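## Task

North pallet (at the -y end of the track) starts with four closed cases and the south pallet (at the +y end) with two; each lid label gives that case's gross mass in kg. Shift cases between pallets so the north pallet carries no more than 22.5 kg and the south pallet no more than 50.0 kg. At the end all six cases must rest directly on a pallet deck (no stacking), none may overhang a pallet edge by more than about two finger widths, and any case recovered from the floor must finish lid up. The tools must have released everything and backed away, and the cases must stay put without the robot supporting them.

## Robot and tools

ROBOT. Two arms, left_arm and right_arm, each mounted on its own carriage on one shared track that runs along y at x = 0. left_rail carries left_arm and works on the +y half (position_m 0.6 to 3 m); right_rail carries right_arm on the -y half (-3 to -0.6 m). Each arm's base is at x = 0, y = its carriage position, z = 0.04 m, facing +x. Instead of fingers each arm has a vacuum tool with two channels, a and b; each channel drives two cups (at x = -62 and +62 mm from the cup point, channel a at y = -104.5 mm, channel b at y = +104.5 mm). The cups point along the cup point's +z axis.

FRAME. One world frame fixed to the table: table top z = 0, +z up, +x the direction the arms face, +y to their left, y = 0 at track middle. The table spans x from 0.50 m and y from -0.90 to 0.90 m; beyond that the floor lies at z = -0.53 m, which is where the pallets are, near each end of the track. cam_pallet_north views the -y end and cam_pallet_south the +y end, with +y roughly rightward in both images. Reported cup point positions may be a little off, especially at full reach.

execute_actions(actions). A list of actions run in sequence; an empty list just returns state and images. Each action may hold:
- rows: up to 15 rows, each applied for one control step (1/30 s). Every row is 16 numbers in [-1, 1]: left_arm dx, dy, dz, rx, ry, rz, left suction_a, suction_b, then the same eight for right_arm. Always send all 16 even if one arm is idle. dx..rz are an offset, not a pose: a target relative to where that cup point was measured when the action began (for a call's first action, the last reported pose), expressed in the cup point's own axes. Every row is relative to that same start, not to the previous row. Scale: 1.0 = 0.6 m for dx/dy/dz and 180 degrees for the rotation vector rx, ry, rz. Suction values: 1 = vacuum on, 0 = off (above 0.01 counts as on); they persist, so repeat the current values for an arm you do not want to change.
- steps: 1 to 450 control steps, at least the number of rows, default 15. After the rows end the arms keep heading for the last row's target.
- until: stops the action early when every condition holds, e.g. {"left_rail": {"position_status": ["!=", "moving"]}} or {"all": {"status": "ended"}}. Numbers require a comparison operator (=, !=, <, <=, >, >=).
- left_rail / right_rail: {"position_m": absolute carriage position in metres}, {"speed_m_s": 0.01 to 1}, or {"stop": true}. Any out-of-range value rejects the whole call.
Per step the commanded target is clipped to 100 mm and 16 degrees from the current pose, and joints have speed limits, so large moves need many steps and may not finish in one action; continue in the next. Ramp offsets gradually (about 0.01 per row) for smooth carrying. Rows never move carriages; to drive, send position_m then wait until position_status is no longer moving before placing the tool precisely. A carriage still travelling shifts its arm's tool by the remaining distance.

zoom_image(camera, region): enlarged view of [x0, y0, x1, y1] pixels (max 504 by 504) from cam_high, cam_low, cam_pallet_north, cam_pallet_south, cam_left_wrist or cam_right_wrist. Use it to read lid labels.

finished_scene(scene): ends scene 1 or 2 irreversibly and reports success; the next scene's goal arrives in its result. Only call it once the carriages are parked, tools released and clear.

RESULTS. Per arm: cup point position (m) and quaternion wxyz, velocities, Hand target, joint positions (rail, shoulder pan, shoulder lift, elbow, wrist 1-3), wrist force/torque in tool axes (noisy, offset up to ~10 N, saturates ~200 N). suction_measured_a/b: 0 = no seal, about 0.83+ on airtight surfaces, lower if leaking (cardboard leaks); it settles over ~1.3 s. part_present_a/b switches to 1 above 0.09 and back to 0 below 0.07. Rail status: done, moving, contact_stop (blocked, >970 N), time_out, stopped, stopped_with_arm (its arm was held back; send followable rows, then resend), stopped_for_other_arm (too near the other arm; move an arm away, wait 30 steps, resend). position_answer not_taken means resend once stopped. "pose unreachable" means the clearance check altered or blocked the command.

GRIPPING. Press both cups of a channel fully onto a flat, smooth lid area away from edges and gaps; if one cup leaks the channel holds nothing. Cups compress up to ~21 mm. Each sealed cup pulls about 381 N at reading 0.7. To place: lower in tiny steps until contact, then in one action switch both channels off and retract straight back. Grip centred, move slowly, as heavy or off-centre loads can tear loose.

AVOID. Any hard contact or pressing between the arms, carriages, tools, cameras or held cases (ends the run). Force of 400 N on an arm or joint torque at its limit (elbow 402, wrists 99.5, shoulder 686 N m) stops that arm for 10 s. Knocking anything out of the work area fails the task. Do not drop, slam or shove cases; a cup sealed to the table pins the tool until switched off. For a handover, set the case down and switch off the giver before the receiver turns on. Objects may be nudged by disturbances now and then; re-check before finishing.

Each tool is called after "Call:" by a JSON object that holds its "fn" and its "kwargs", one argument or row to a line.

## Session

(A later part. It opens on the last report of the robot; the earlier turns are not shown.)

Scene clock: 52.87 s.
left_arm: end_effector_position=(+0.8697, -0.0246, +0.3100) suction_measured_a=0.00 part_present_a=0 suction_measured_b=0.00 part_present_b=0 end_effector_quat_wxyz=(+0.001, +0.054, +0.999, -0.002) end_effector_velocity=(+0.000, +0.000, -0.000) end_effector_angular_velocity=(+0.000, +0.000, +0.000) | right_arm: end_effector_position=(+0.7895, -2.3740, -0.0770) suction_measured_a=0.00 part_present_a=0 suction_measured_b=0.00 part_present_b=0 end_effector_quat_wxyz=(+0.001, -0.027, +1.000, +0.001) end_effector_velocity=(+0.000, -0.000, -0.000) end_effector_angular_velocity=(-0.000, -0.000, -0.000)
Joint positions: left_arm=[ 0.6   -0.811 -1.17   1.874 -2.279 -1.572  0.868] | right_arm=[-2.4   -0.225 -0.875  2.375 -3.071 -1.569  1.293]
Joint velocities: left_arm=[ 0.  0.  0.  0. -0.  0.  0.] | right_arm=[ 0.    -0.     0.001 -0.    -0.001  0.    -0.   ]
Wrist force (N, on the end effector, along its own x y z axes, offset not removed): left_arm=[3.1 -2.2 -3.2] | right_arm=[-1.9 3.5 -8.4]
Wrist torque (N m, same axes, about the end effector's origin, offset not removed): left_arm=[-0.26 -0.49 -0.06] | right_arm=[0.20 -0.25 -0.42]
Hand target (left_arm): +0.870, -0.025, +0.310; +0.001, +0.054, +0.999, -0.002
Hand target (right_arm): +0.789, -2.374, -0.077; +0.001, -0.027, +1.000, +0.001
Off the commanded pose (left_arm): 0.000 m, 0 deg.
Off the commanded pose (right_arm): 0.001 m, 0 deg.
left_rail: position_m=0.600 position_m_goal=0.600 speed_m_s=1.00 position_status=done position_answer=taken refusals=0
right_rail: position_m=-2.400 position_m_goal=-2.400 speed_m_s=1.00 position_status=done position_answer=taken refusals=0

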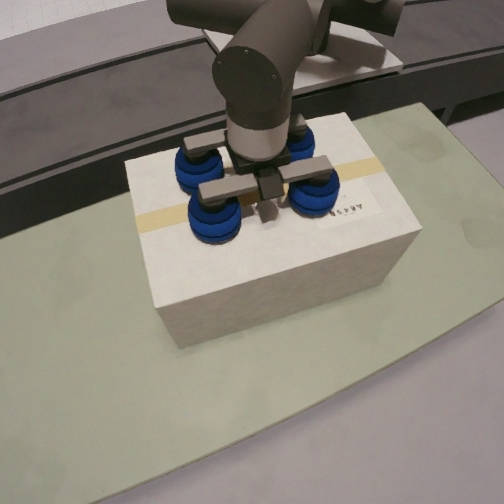

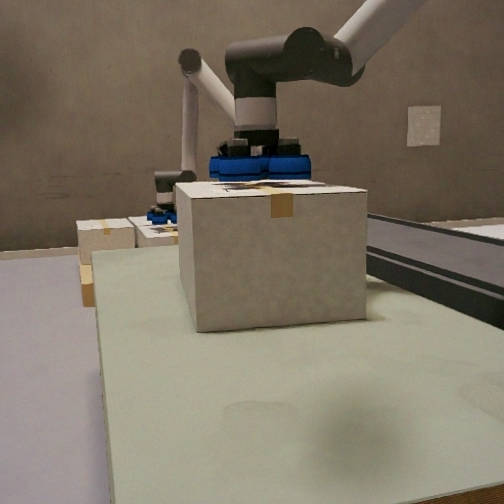

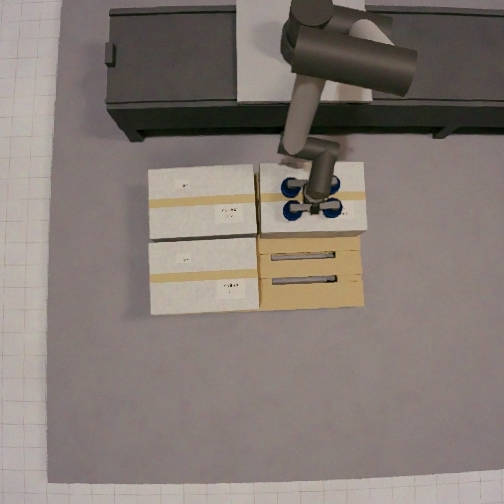

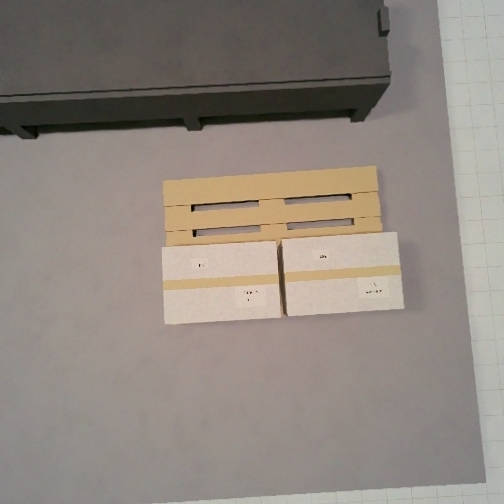

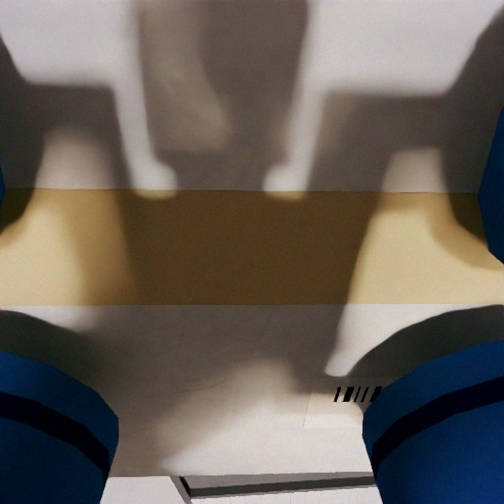

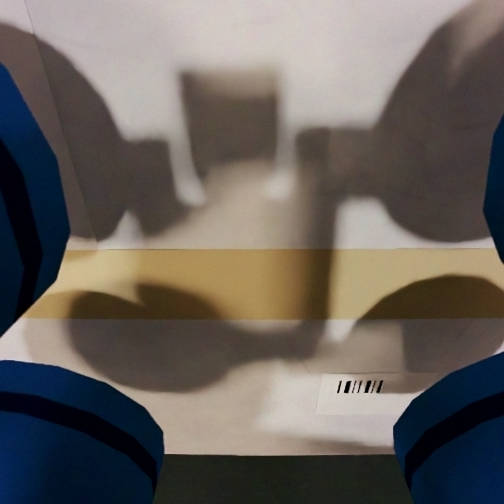

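Call:
{"fn": "execute_actions", "kwargs": {
  "actions": [
    {"rows":[[0,0.025,0.01,0,0,0,1,1,0,0.015,0.03,0,0,0,1,1],[0,0.025,0.01,0,0,0,1,1,0,0.015,0.05,0,0,0,1,1],[0,0.025,0.02,0,0,0,1,1,0,0.015,0.05,0,0,0,1,1],[0,0.025,0.03,0,0,0,1,1,0,0.015,0.05,0,0,0,1,1],[0,0.025,0.04,0,0,0,1,1,0,0.015,0.05,0,0,0,1,1]],"steps":18}
  ]
}}

Scene clock: 55.23 s.
left_arm: end_effector_position=(+0.8712, -0.0095, +0.2857) suction_measured_a=0.73 part_present_a=1 suction_measured_b=0.73 part_present_b=1 end_effector_quat_wxyz=(+0.000, +0.054, +0.999, -0.002) end_effector_velocity=(-0.003, +0.002, -0.005) end_effector_angular_velocity=(+0.006, +0.008, -0.002) | right_arm: end_effector_position=(+0.7890, -2.3651, -0.1069) suction_measured_a=0.00 part_present_a=0 suction_measured_b=0.00 part_present_b=0 end_effector_quat_wxyz=(+0.001, -0.026, +1.000, +0.001) end_effector_velocity=(+0.000, +0.000, -0.000) end_effector_angular_velocity=(-0.000, -0.000, +0.000)
Joint positions: left_arm=[ 0.6   -0.8   -1.157  1.898 -2.315 -1.573  0.879] | right_arm=[-2.4   -0.214 -0.825  2.369 -3.115 -1.569  1.304]
Joint velocities: left_arm=[ 0.     0.     0.002  0.003  0.005 -0.001  0.002] | right_arm=[ 0.     0.     0.001 -0.    -0.001 -0.     0.   ]
Wrist force (N, on the end effector, along its own x y z axes, offset not removed): left_arm=[42.7 -13.0 86.3] | right_arm=[-5.8 0.8 -7.3]
Wrist torque (N m, same axes, about the end effector's origin, offset not removed): left_arm=[-4.64 8.71 1.10] | right_arm=[-0.15 0.25 -0.61]
Hand target (left_arm): +0.871, -0.010, +0.286; +0.001, +0.054, +0.999, -0.002
Hand target (right_arm): +0.789, -2.365, -0.107; +0.001, -0.027, +1.000, +0.001
Off the commanded pose (left_arm): 0.000 m, 0 deg.
Off the commanded pose (right_arm): 0.000 m, 0 deg.
left_rail: position_m=0.600 position_m_goal=0.600 speed_m_s=1.00 position_status=done position_answer=taken refusals=0
right_rail: position_m=-2.400 position_m_goal=-2.400 speed_m_s=1.00 position_status=done position_answer=taken refusals=0

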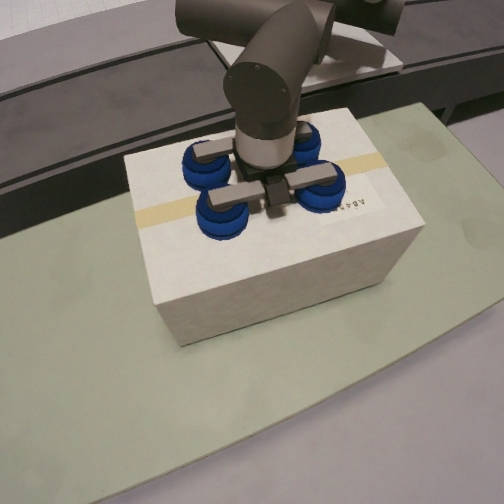

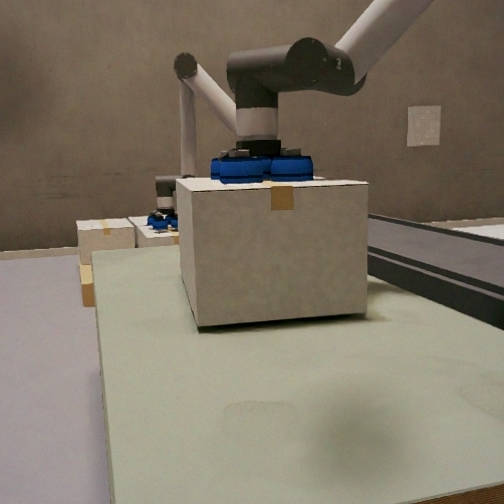

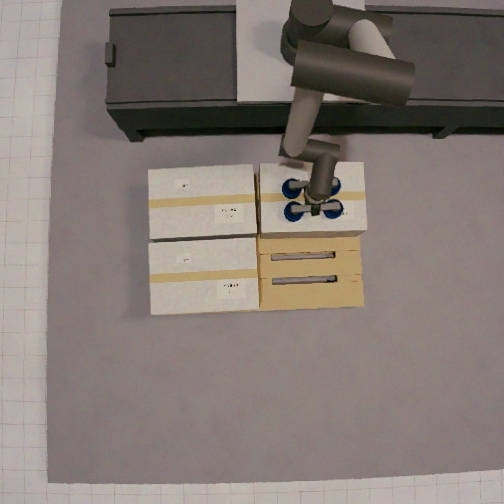

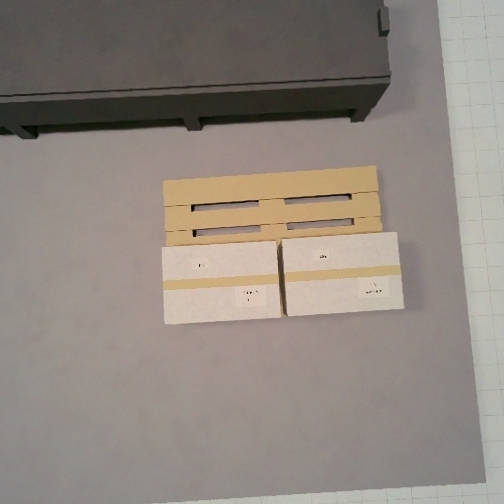

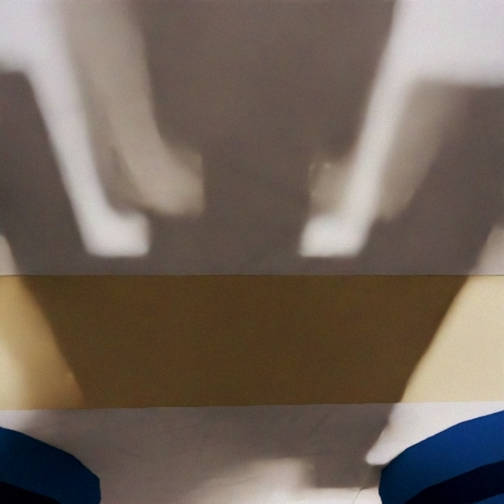

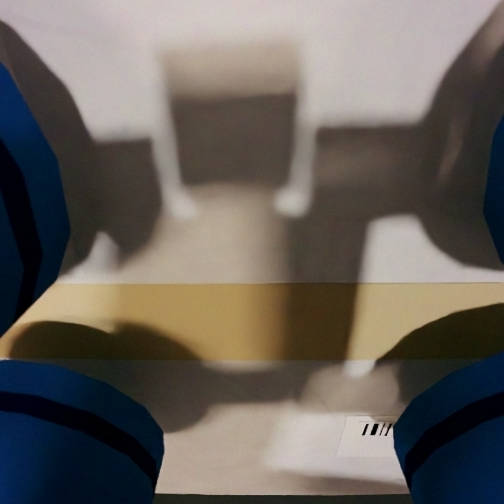

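Call:
{"fn": "execute_actions", "kwargs": {
  "actions": [
    {"rows":[[0,0,-0.01,0,0,0,1,1,0.02,0,0.01,0,0,0,1,1],[0,0,-0.03,0,0,0,1,1,0.02,0,0.02,0,0,0,1,1],[0,0,-0.06,0,0,-0.01,1,1,0.02,0,0.03,0,0,0,1,1],[0,0,-0.1,0,0,-0.02,1,1,0.02,0,0.037,0,0,0,1,1],[0,0,-0.2,0,0,-0.035,1,1,0.02,0,0.037,0,0,0,1,1]],"steps":22},
    {"rows":[[0,0.03,0,0,0,0,1,1,0,0,0,0,0,0,1,1],[0,0.07,0,0,0,0,1,1,0,0,0,0,0,0,1,1],[0,0.12,0,0,0,0,1,1,0,0,0,0,0,0,1,1],[0.05,1,0,0,0,0,1,1,0,0,0,0,0,0,1,1]],"left_rail":{"position_m":3.0},"steps":45}
  ]
}}

Scene clock: 59.47 s.
left_arm: end_effector_position=(+0.8416, +1.7963, +0.4054) suction_measured_a=0.85 part_present_a=1 suction_measured_b=0.85 part_present_b=1 end_effector_quat_wxyz=(+0.001, -0.001, +1.000, -0.001) end_effector_velocity=(+0.001, +1.002, -0.000) end_effector_angular_velocity=(+0.000, +0.001, -0.001) | right_arm: end_effector_position=(+0.7771, -2.3657, -0.1291) suction_measured_a=0.00 part_present_a=0 suction_measured_b=0.00 part_present_b=0 end_effector_quat_wxyz=(+0.001, -0.027, +1.000, +0.001) end_effector_velocity=(-0.000, +0.000, -0.000) end_effector_angular_velocity=(+0.000, +0.000, +0.000)
Joint positions: left_arm=[ 1.806 -0.252 -1.481  2.131 -2.224 -1.572  1.318] | right_arm=[-2.4   -0.218 -0.788  2.381 -3.164 -1.569  1.3  ]
Joint velocities: left_arm=[ 1.     0.002  0.001 -0.001  0.001  0.     0.004] | right_arm=[ 0. -0.  0. -0.  0.  0. -0.]
Wrist force (N, on the end effector, along its own x y z axes, offset not removed): left_arm=[4.0 -0.2 62.8] | right_arm=[-0.4 0.9 1.3]
Wrist torque (N m, same axes, about the end effector's origin, offset not removed): left_arm=[-4.94 2.89 -0.24] | right_arm=[0.02 -0.35 -0.58]
Hand target (left_arm): +0.842, +1.857, +0.405; +0.001, -0.001, +1.000, -0.001
Hand target (right_arm): +0.777, -2.365, -0.129; +0.001, -0.027, +1.000, +0.001
Off the commanded pose (left_arm): 0.002 m, 0 deg.
Off the commanded pose (right_arm): 0.000 m, 0 deg.
left_rail: position_m=1.806 position_m_goal=3.000 speed_m_s=1.00 position_status=moving position_answer=taken refusals=0
right_rail: position_m=-2.400 position_m_goal=-2.400 speed_m_s=1.00 position_status=done position_answer=taken refusals=0

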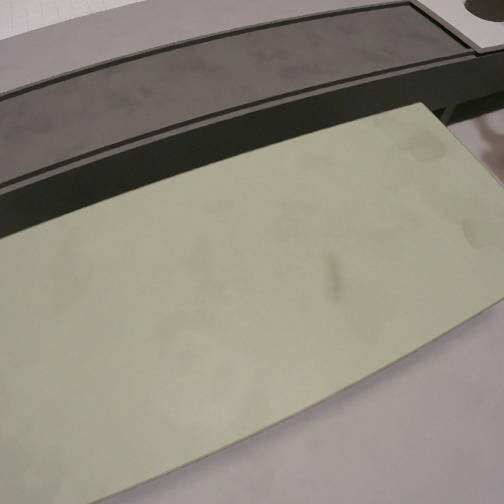

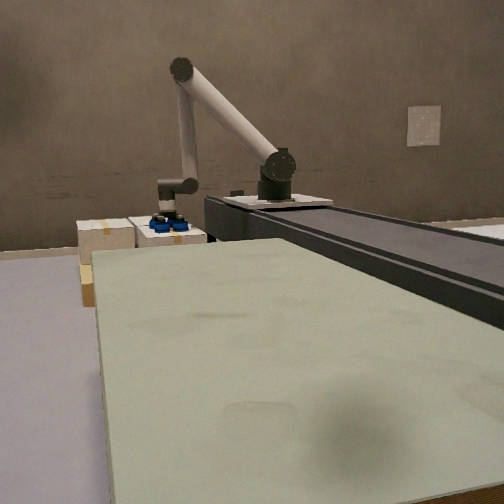

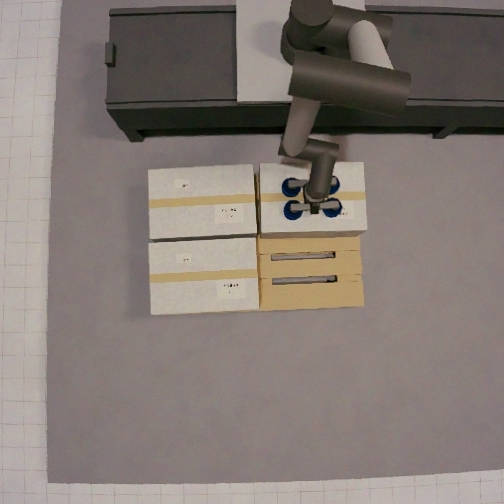

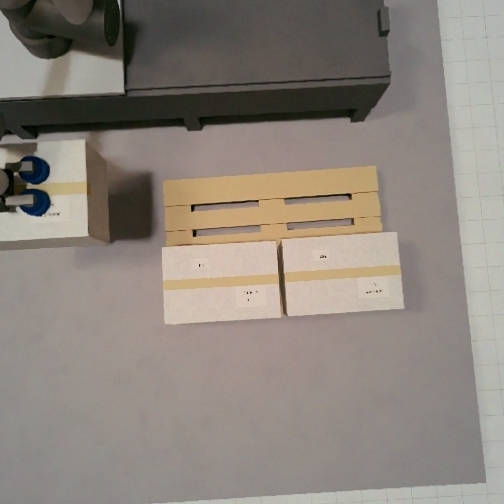

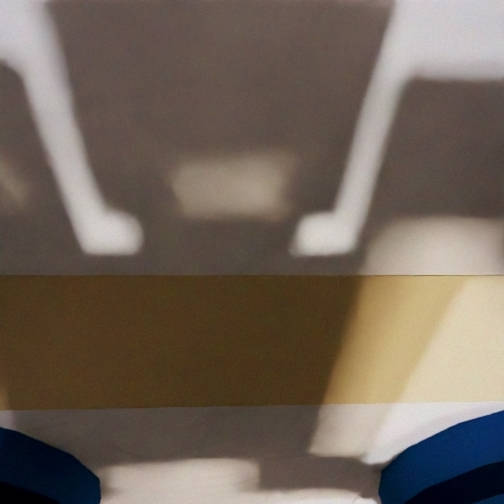

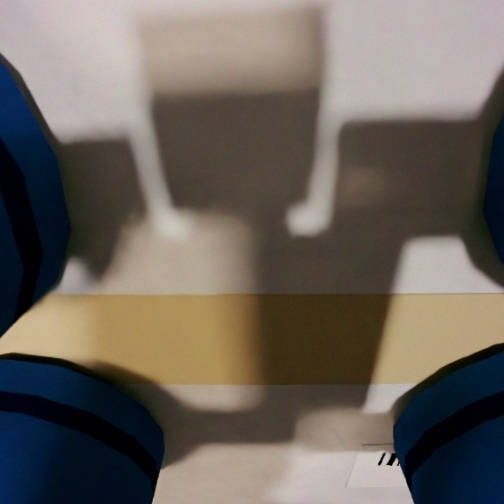

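Call:
{"fn": "execute_actions", "kwargs": {
  "actions": [
    {"rows":[[0,0,0,0,0,0,1,1,0.02,0,0,0,0,0,1,1]],"steps":50,"until":{"all":{"status":"ended"}}},
    {"rows":[[0,0.03,0.03,0,0,0,1,1,0.0,0,0.005,0,0,0,1,1],[0,0.07,0.07,0,0,0,1,1,0,0,0.01,0,0,0,1,1],[0,0.12,0.12,0,0,0,1,1,0,0,0.015,0,0,0,1,1],[0.02,0.255,0.33,0,0,0,1,1,0,0,0.02,0,0,0,1,1]],"steps":30}
  ]
}}

Scene clock: 61.93 s.
left_arm: end_effector_position=(+0.8301, +3.1438, +0.2075) suction_measured_a=0.85 part_present_a=1 suction_measured_b=0.85 part_present_b=1 end_effector_quat_wxyz=(+0.001, -0.001, +1.000, -0.001) end_effector_velocity=(+0.000, +0.000, -0.001) end_effector_angular_velocity=(+0.000, +0.000, +0.000) | right_arm: end_effector_position=(+0.7653, -2.3663, -0.1410) suction_measured_a=0.91 part_present_a=1 suction_measured_b=0.91 part_present_b=1 end_effector_quat_wxyz=(+0.001, -0.026, +1.000, +0.001) end_effector_velocity=(+0.000, +0.000, +0.000) end_effector_angular_velocity=(-0.000, -0.000, +0.000)
Joint positions: left_arm=[ 3.    -0.069 -1.274  2.254 -2.554 -1.572  1.5  ] | right_arm=[-2.4   -0.222 -0.767  2.394 -3.198 -1.569  1.296]
Joint velocities: left_arm=[ 0.     0.     0.001 -0.    -0.001  0.     0.   ] | right_arm=[ 0.  0.  0. -0. -0. -0.  0.]
Wrist force (N, on the end effector, along its own x y z axes, offset not removed): left_arm=[5.6 0.3 61.0] | right_arm=[3.0 1.9 9.8]
Wrist torque (N m, same axes, about the end effector's origin, offset not removed): left_arm=[-4.75 2.76 -0.09] | right_arm=[-2.63 -1.48 -0.47]
Hand target (left_arm): +0.830, +3.144, +0.207; +0.001, -0.001, +1.000, -0.001
Hand target (right_arm): +0.765, -2.366, -0.141; +0.001, -0.027, +1.000, +0.001
Off the commanded pose (left_arm): 0.001 m, 0 deg.
Off the commanded pose (right_arm): 0.000 m, 0 deg.
left_rail: position_m=3.000 position_m_goal=3.000 speed_m_s=1.00 position_status=done position_answer=taken refusals=0
right_rail: position_m=-2.400 position_m_goal=-2.400 speed_m_s=1.00 position_status=done position_answer=taken refusals=0

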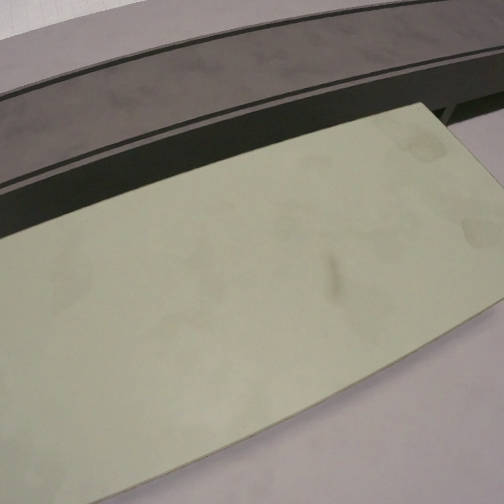

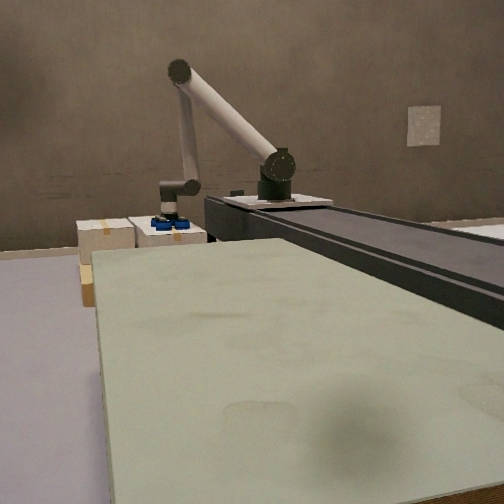

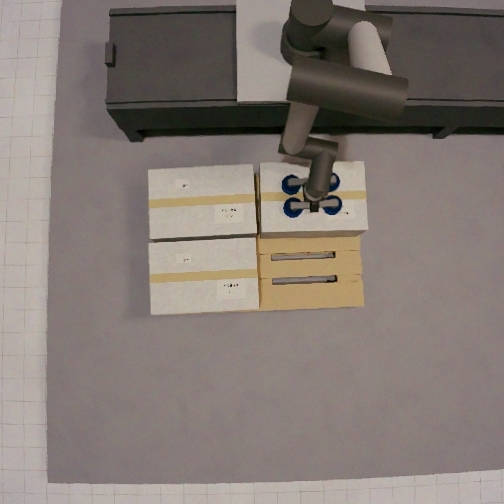

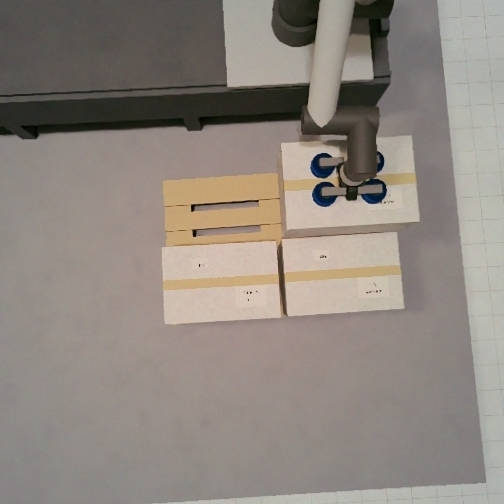

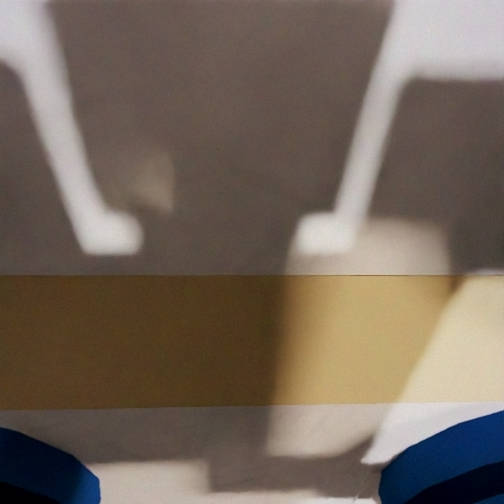

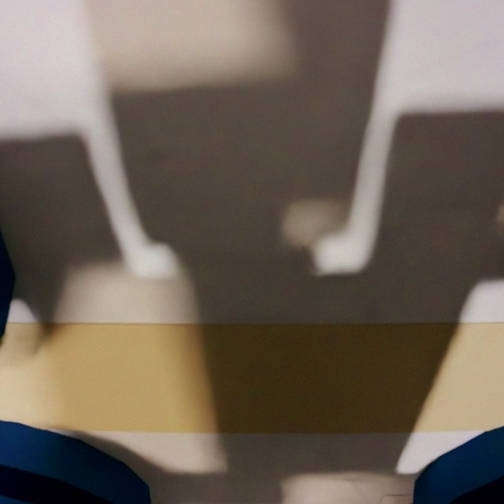

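Call:
{"fn": "execute_actions", "kwargs": {
  "actions": [
    {"rows":[[0,0,0.02,0,0,0,1,1,0,0,-0.02,0,0,0,1,1],[0,0,0.05,0,0,0,1,1,0,0,-0.05,0,0,0,1,1],[0,0,0.09,0,0,0,1,1,0,0,-0.09,0,0,0,1,1],[0,0,0.14,0,0,0,1,1,0,0,-0.14,0,0,0,1,1],[0,0,0.48,0,0,0,1,1,0,0,-0.9,0,0,0,1,1]],"steps":45},
    {"rows":[[0,0,0,0,0,0,1,1,-0.03,0,0,0,0,0.005,1,1],[0,0,0,0,0,0,1,1,-0.07,0,0,0,0,0.017,1,1],[0,0,0,0,0,0,1,1,-0.17,0,0,0,0,0.017,1,1]],"right_rail":{"position_m":-0.6},"steps":15}
  ]
}}

Call:
{"fn": "zoom_image", "kwargs": {
  "camera": "cam_pallet_south",
  "region": [150, 130, 430, 330]
}}

Scene clock: 65.80 s.
left_arm: end_effector_position=(+0.8304, +3.1439, -0.0807) suction_measured_a=0.85 part_present_a=1 suction_measured_b=0.85 part_present_b=1 end_effector_quat_wxyz=(+0.001, -0.001, +1.000, -0.001) end_effector_velocity=(+0.000, -0.000, +0.000) end_effector_angular_velocity=(+0.000, -0.000, -0.000) | right_arm: end_effector_position=(+0.8653, -2.1539, +0.3979) suction_measured_a=0.91 part_present_a=1 suction_measured_b=0.91 part_present_b=1 end_effector_quat_wxyz=(+0.000, +0.000, +1.000, +0.001) end_effector_velocity=(+0.015, +0.909, -0.001) end_effector_angular_velocity=(-0.000, +0.003, -0.005)
Joint positions: left_arm=[ 3.    -0.069 -0.86   2.299 -3.012 -1.572  1.501] | right_arm=[-2.193 -0.19  -1.447  2.105 -2.229 -1.569  1.381]
Joint velocities: left_arm=[ 0. -0. -0.  0. -0.  0.  0.] | right_arm=[ 0.908  0.005  0.018 -0.02   0.006 -0.001  0.009]
Wrist force (N, on the end effector, along its own x y z axes, offset not removed): left_arm=[30.5 -3.9 51.8] | right_arm=[-1.9 -24.0 5.2]
Wrist torque (N m, same axes, about the end effector's origin, offset not removed): left_arm=[-7.30 1.49 -6.49] | right_arm=[0.01 -1.11 -0.55]
Hand target (left_arm): +0.830, +3.144, -0.081; +0.001, -0.001, +1.000, -0.001
Hand target (right_arm): +0.867, -2.094, +0.398; +0.000, +0.000, +1.000, +0.001
Off the commanded pose (left_arm): 0.000 m, 0 deg.
Off the commanded pose (right_arm): 0.001 m, 0 deg.
left_rail: position_m=3.000 position_m_goal=3.000 speed_m_s=1.00 position_status=done position_answer=taken refusals=0
right_rail: position_m=-2.193 position_m_goal=-0.600 speed_m_s=1.00 position_status=moving position_answer=taken refusals=0

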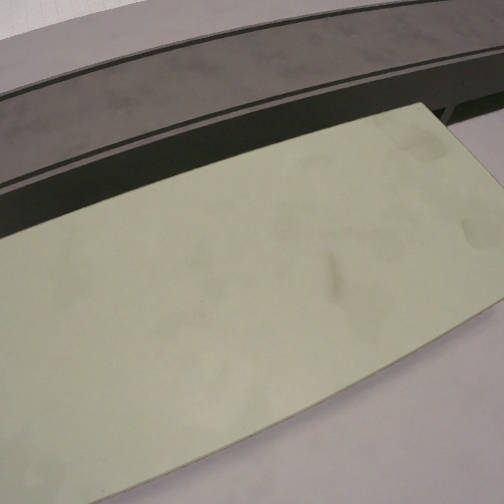

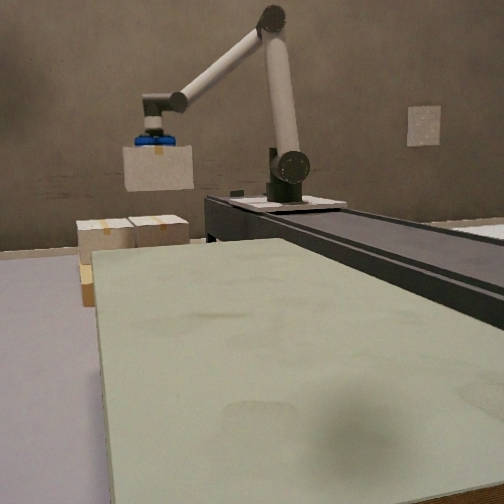

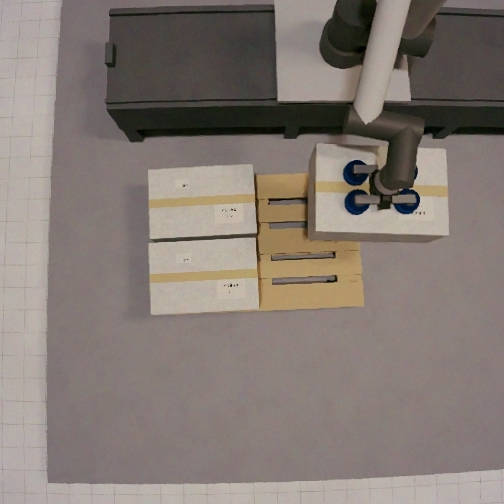

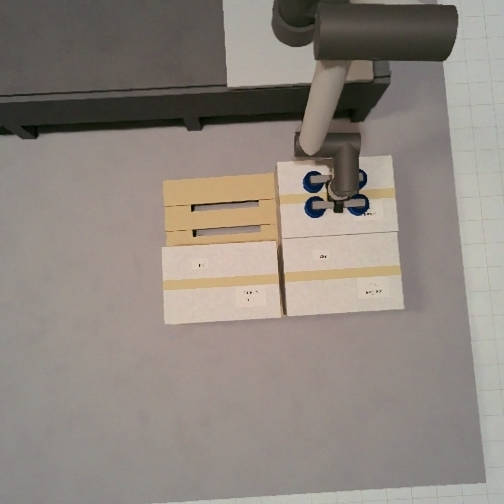

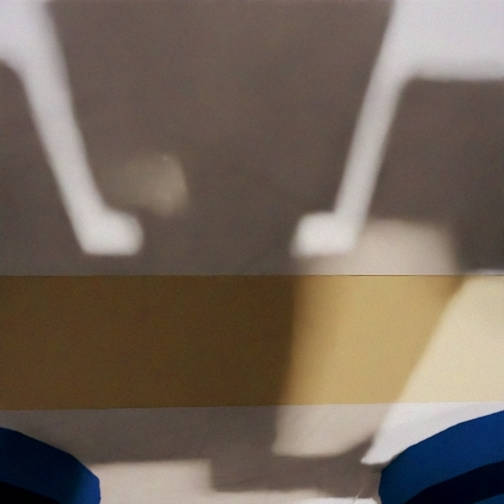

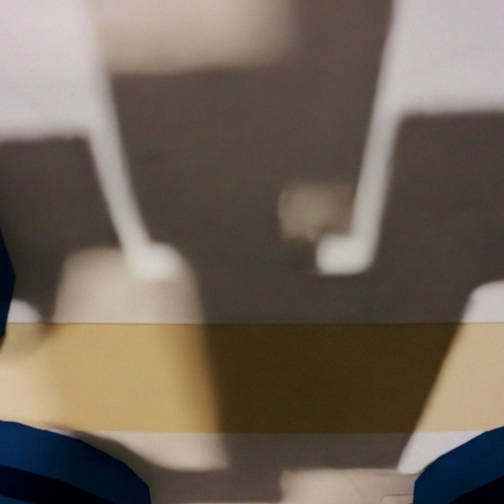

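Region (150, 130, 430, 330) of cam_pallet_south's 504x504 image, scaled by 1.800, with more detail than that image has; it fills the top 360 rows of this view, and the rest is white.

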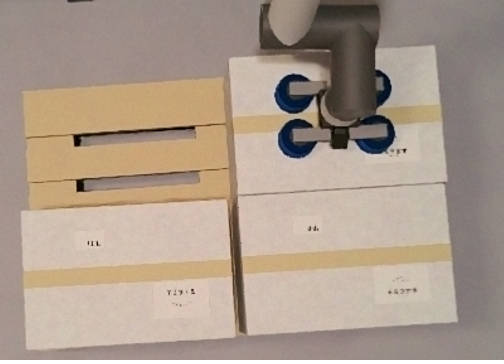

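Call:
{"fn": "execute_actions", "kwargs": {
  "actions": [
    {"rows":[[0.02,0,0,0,0,-0.004,1,1,0,0,0,0,0,0,1,1]],"steps":40,"until":{"all":{"status":"ended"}}},
    {"rows":[[0,0,0.01,0,0,0,1,1,0,0.03,0,0,0,0,1,1],[0,0,0.02,0,0,0,1,1,0,0.07,0,0,0,0,1,1],[0,0,0.03,0,0,0,1,1,0,0.12,0,0,0,0,1,1],[0,0,0.04,0,0,0,1,1,0,0.9,0.12,0,0,0,1,1]],"steps":45}
  ]
}}

Call:
{"fn": "zoom_image", "kwargs": {
  "camera": "cam_pallet_south",
  "region": [150, 130, 430, 330]
}}

Scene clock: 69.17 s.
left_arm: end_effector_position=(+0.8184, +3.1439, -0.1047) suction_measured_a=0.85 part_present_a=1 suction_measured_b=0.85 part_present_b=1 end_effector_quat_wxyz=(+0.001, -0.007, +1.000, -0.001) end_effector_velocity=(-0.000, -0.000, -0.000) end_effector_angular_velocity=(-0.000, +0.000, -0.000) | right_arm: end_effector_position=(+0.8652, -0.0219, +0.3258) suction_measured_a=0.91 part_present_a=1 suction_measured_b=0.91 part_present_b=1 end_effector_quat_wxyz=(+0.000, +0.000, +1.000, +0.000) end_effector_velocity=(+0.000, +0.001, -0.000) end_effector_angular_velocity=(+0.000, -0.000, +0.000)
Joint positions: left_arm=[ 3.    -0.07  -0.825  2.311 -3.06  -1.572  1.487] | right_arm=[-0.6    0.395 -1.211  1.91  -2.27  -1.571  1.966]
Joint velocities: left_arm=[ 0.  0.  0. -0.  0. -0.  0.] | right_arm=[ 0.     0.001  0.001 -0.001  0.     0.     0.001]
Wrist force (N, on the end effector, along its own x y z axes, offset not removed): left_arm=[8.6 -0.8 61.6] | right_arm=[-0.6 0.2 11.7]
Wrist torque (N m, same axes, about the end effector's origin, offset not removed): left_arm=[-4.91 2.30 -0.12] | right_arm=[-2.88 -0.99 -0.48]
Hand target (left_arm): +0.818, +3.144, -0.105; +0.001, -0.007, +1.000, -0.001
Hand target (right_arm): +0.865, -0.022, +0.326; +0.000, +0.000, +1.000, +0.000
Off the commanded pose (left_arm): 0.000 m, 0 deg.
Off the commanded pose (right_arm): 0.001 m, 0 deg.
left_rail: position_m=3.000 position_m_goal=3.000 speed_m_s=1.00 position_status=done position_answer=taken refusals=0
right_rail: position_m=-0.600 position_m_goal=-0.600 speed_m_s=1.00 position_status=done position_answer=taken refusals=0

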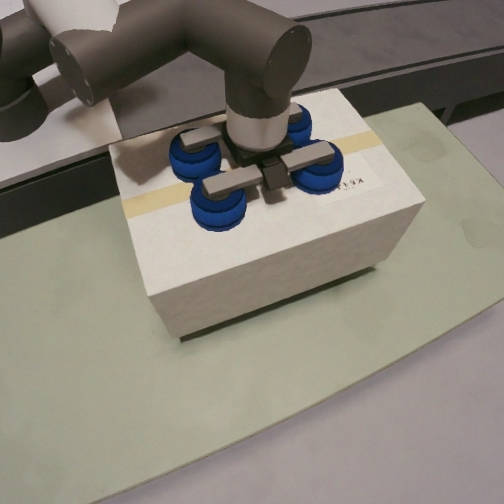

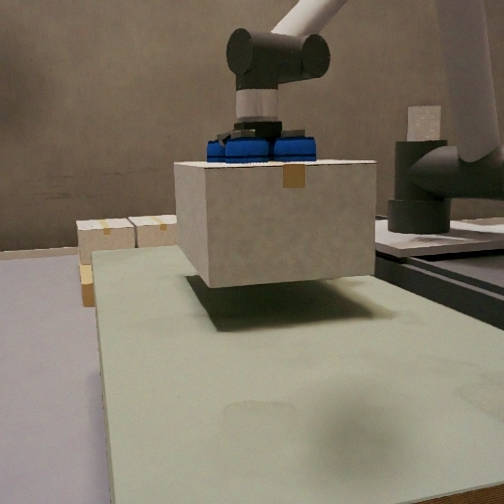

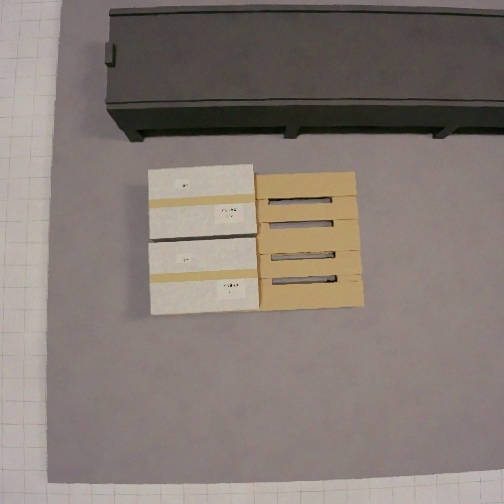

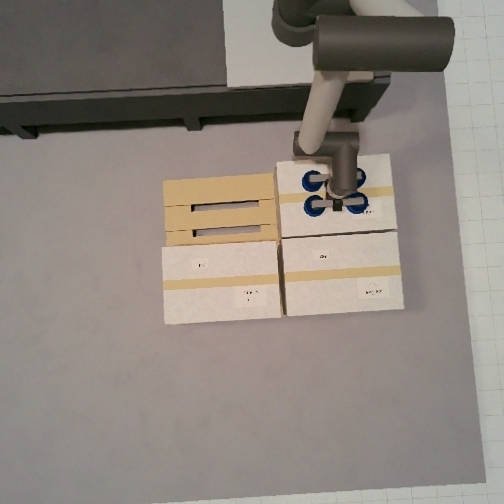

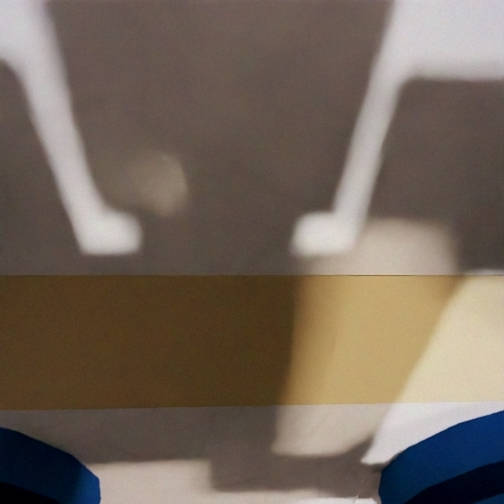

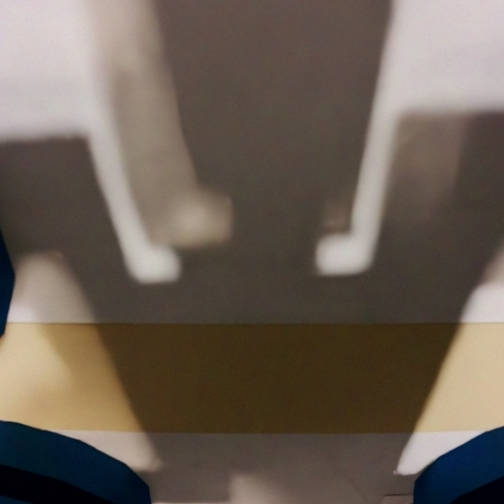

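Region (150, 130, 430, 330) of cam_pallet_south's 504x504 image, scaled by 1.800, with more detail than that image has; it fills the top 360 rows of this view, and the rest is white.

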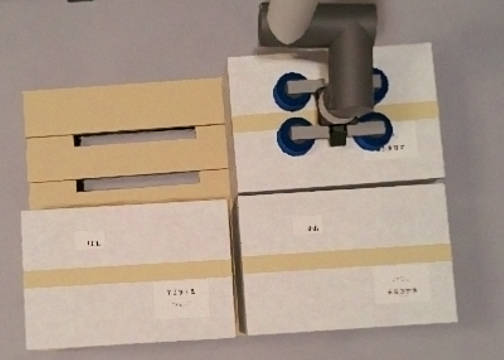

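Call:
{"fn": "execute_actions", "kwargs": {
  "actions": [
    {"rows":[[0,0.008,0,0,0,0,1,1,0,0,0.03,0,0,0,1,1],[0,0.008,0.004,0,0,0,1,1,0,0,0.06,0,0,0,1,1],[0,0.008,0.008,0,0,0,1,1,0,0,0.09,0,0,0,1,1],[0,0.008,0.012,0,0,0,1,1,0,0,0.11,0,0,0,1,1],[0,0.008,0.015,0,0,0,1,1,0,0,0.13,0,0,0,1,1]],"steps":18}
  ]
}}

Scene clock: 70.70 s.
left_arm: end_effector_position=(+0.8184, +3.1487, -0.1137) suction_measured_a=0.85 part_present_a=1 suction_measured_b=0.85 part_present_b=1 end_effector_quat_wxyz=(+0.001, -0.007, +1.000, -0.001) end_effector_velocity=(-0.000, +0.000, -0.000) end_effector_angular_velocity=(-0.000, -0.000, +0.000) | right_arm: end_effector_position=(+0.8652, -0.0219, +0.2482) suction_measured_a=0.91 part_present_a=1 suction_measured_b=0.91 part_present_b=1 end_effector_quat_wxyz=(+0.000, +0.000, +1.000, +0.000) end_effector_velocity=(+0.001, +0.000, -0.002) end_effector_angular_velocity=(+0.001, -0.001, +0.000)
Joint positions: left_arm=[ 3.    -0.064 -0.81   2.308 -3.071 -1.572  1.493] | right_arm=[-0.6    0.395 -1.145  1.949 -2.376 -1.571  1.966]
Joint velocities: left_arm=[ 0.     0.     0.001 -0.    -0.    -0.     0.   ] | right_arm=[ 0.     0.     0.002  0.    -0.004  0.    -0.   ]
Wrist force (N, on the end effector, along its own x y z axes, offset not removed): left_arm=[4.6 -6.3 61.9] | right_arm=[-3.0 0.0 14.1]
Wrist torque (N m, same axes, about the end effector's origin, offset not removed): left_arm=[-5.56 2.88 -0.21] | right_arm=[-2.89 -0.65 -0.44]
Hand target (left_arm): +0.818, +3.149, -0.114; +0.001, -0.007, +1.000, -0.001
Hand target (right_arm): +0.865, -0.022, +0.248; +0.000, +0.000, +1.000, +0.000
Off the commanded pose (left_arm): 0.000 m, 0 deg.
Off the commanded pose (right_arm): 0.000 m, 0 deg.
left_rail: position_m=3.000 position_m_goal=3.000 speed_m_s=1.00 position_status=done position_answer=taken refusals=0
right_rail: position_m=-0.600 position_m_goal=-0.600 speed_m_s=1.00 position_status=done position_answer=taken refusals=0

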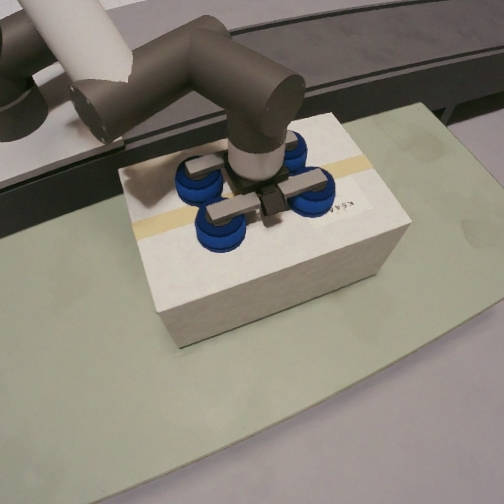

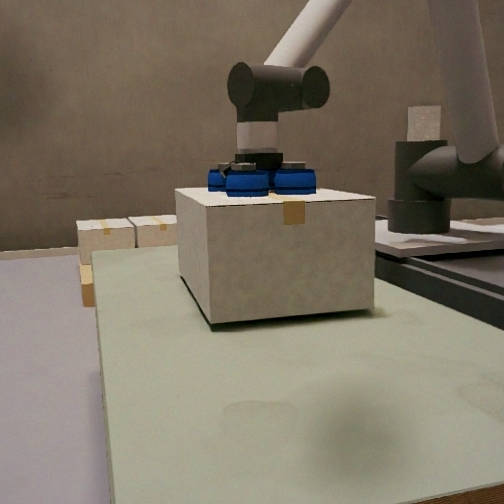

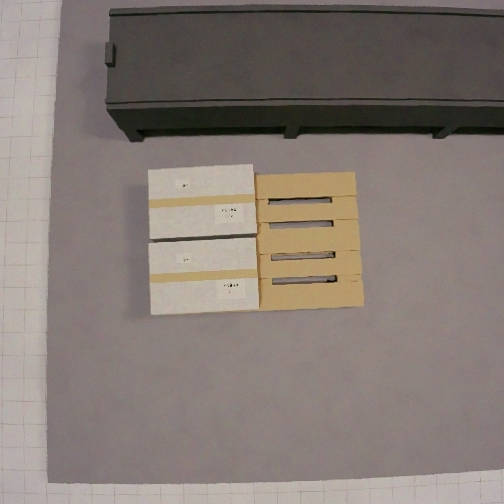

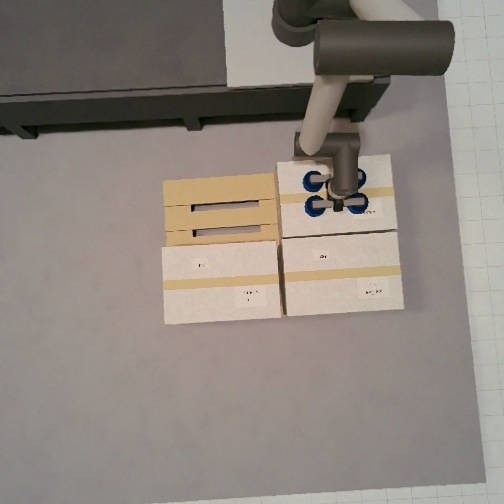

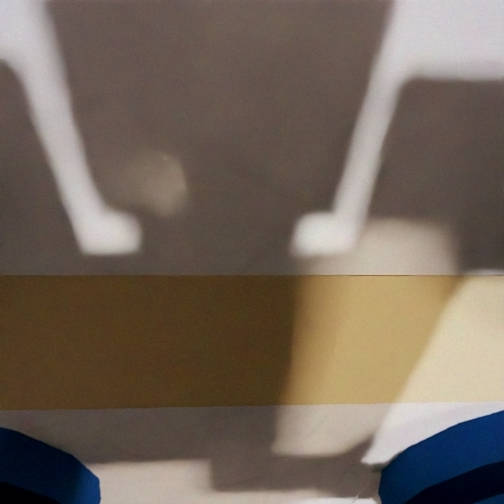

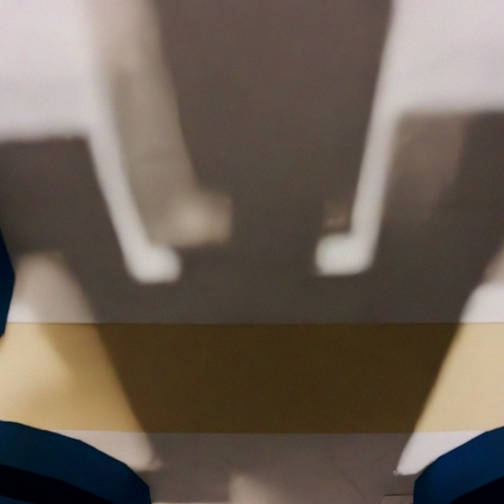

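Call:
{"fn": "execute_actions", "kwargs": {
  "actions": [
    {"rows":[[0,0,0.003,0,0,0,1,1,0,0,0.005,0,0,0,1,1],[0,0,0.007,0,0,0,1,1,0,0,0.01,0,0,0,1,1],[0,0,0.009,0,0,0,1,1,0,0,0.014,0,0,0,1,1]],"steps":12}
  ]
}}

Scene clock: 81.60 s.
left_arm: end_effector_position=(+0.8187, +3.1486, -0.1174) suction_measured_a=0.85 part_present_a=1 suction_measured_b=0.85 part_present_b=1 end_effector_quat_wxyz=(+0.003, -0.007, +1.000, -0.001) end_effector_velocity=(-0.000, +0.000, -0.000) end_effector_angular_velocity=(-0.000, +0.000, +0.000) | right_arm: end_effector_position=(+0.8652, -0.0219, +0.2398) suction_measured_a=0.91 part_present_a=1 suction_measured_b=0.91 part_present_b=1 end_effector_quat_wxyz=(+0.000, +0.000, +1.000, +0.000) end_effector_velocity=(+0.000, -0.000, +0.000) end_effector_angular_velocity=(+0.000, -0.000, -0.000)
Joint positions: left_arm=[ 3.    -0.064 -0.804  2.308 -3.08  -1.572  1.493] | right_arm=[-0.6    0.395 -1.137  1.953 -2.387 -1.571  1.966]
Joint velocities: left_arm=[ 0.  0.  0. -0.  0. -0. -0.] | right_arm=[ 0. -0. -0.  0. -0. -0.  0.]
Wrist force (N, on the end effector, along its own x y z axes, offset not removed): left_arm=[35.5 6.3 -62.0] | right_arm=[-0.4 0.7 12.4]
Wrist torque (N m, same axes, about the end effector's origin, offset not removed): left_arm=[1.89 -1.13 -0.03] | right_arm=[-2.48 -0.98 -0.49]
Hand target (left_arm): +0.819, +3.149, -0.117; +0.003, -0.007, +1.000, -0.001
Hand target (right_arm): +0.865, -0.022, +0.240; +0.000, +0.000, +1.000, +0.000
Off the commanded pose (left_arm): 0.002 m, 0 deg.
Off the commanded pose (right_arm): 0.000 m, 0 deg.
FORCE FAULT: contact force on the left arm reached its limit, and that arm stopped for 10 seconds. The contact can be on any part of that arm, not only on its tool. That arm's remaining commands of this call were not run. That arm holds still and accepts commands again. Move the arm away from the contact; if what it grips holds it there, let go first. Pushing or pulling that hard again can fault the arm again.
left_rail: position_m=3.000 position_m_goal=3.000 speed_m_s=1.00 position_status=done position_answer=taken refusals=0
right_rail: position_m=-0.600 position_m_goal=-0.600 speed_m_s=1.00 position_status=done position_answer=taken refusals=0

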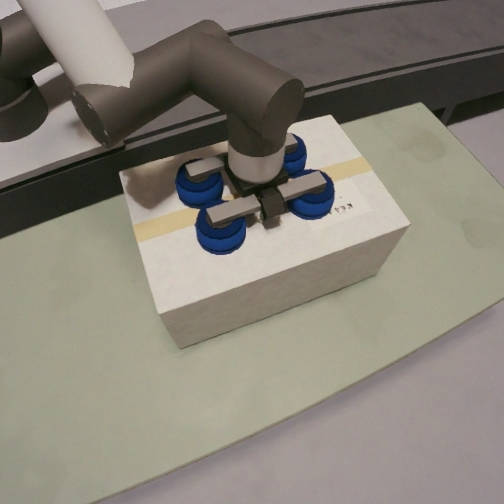

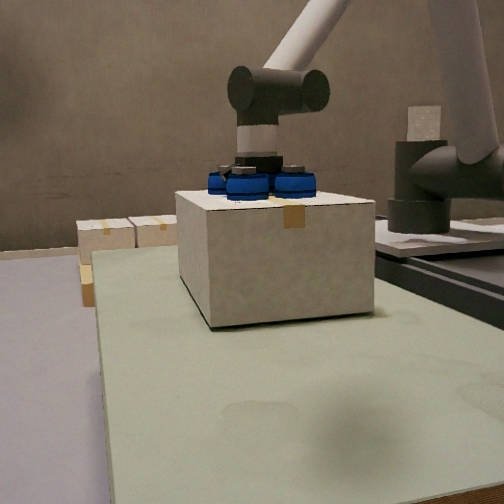

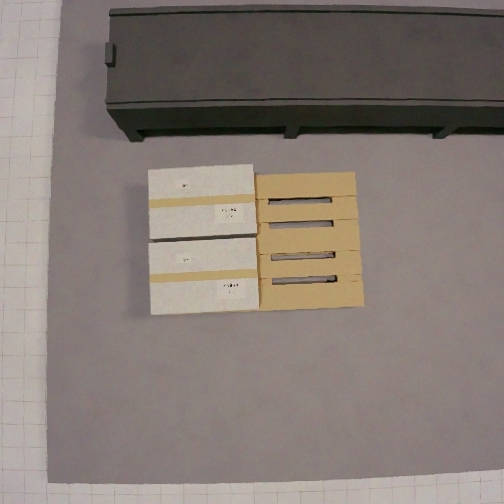

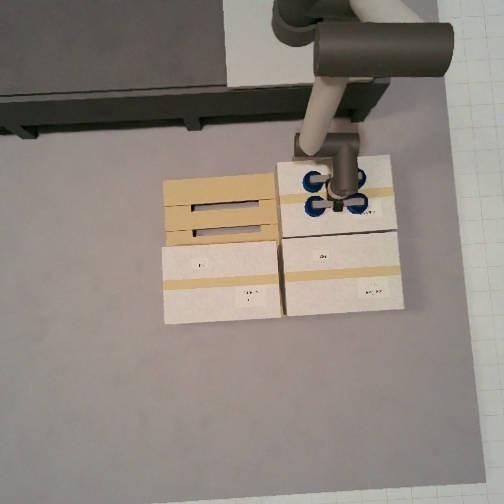

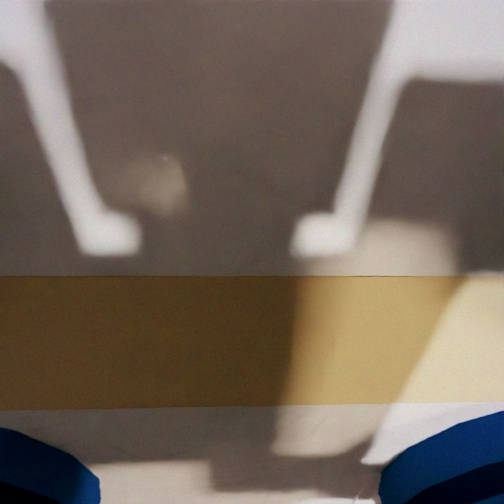

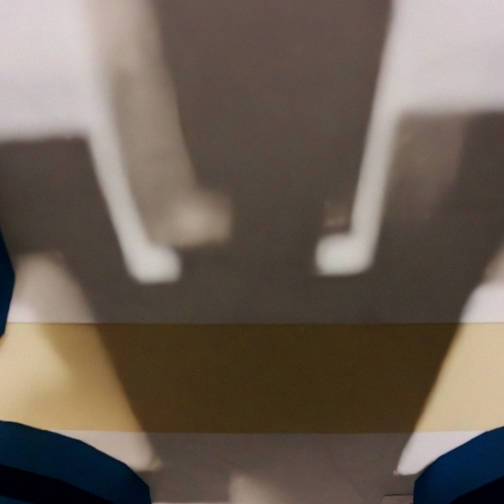

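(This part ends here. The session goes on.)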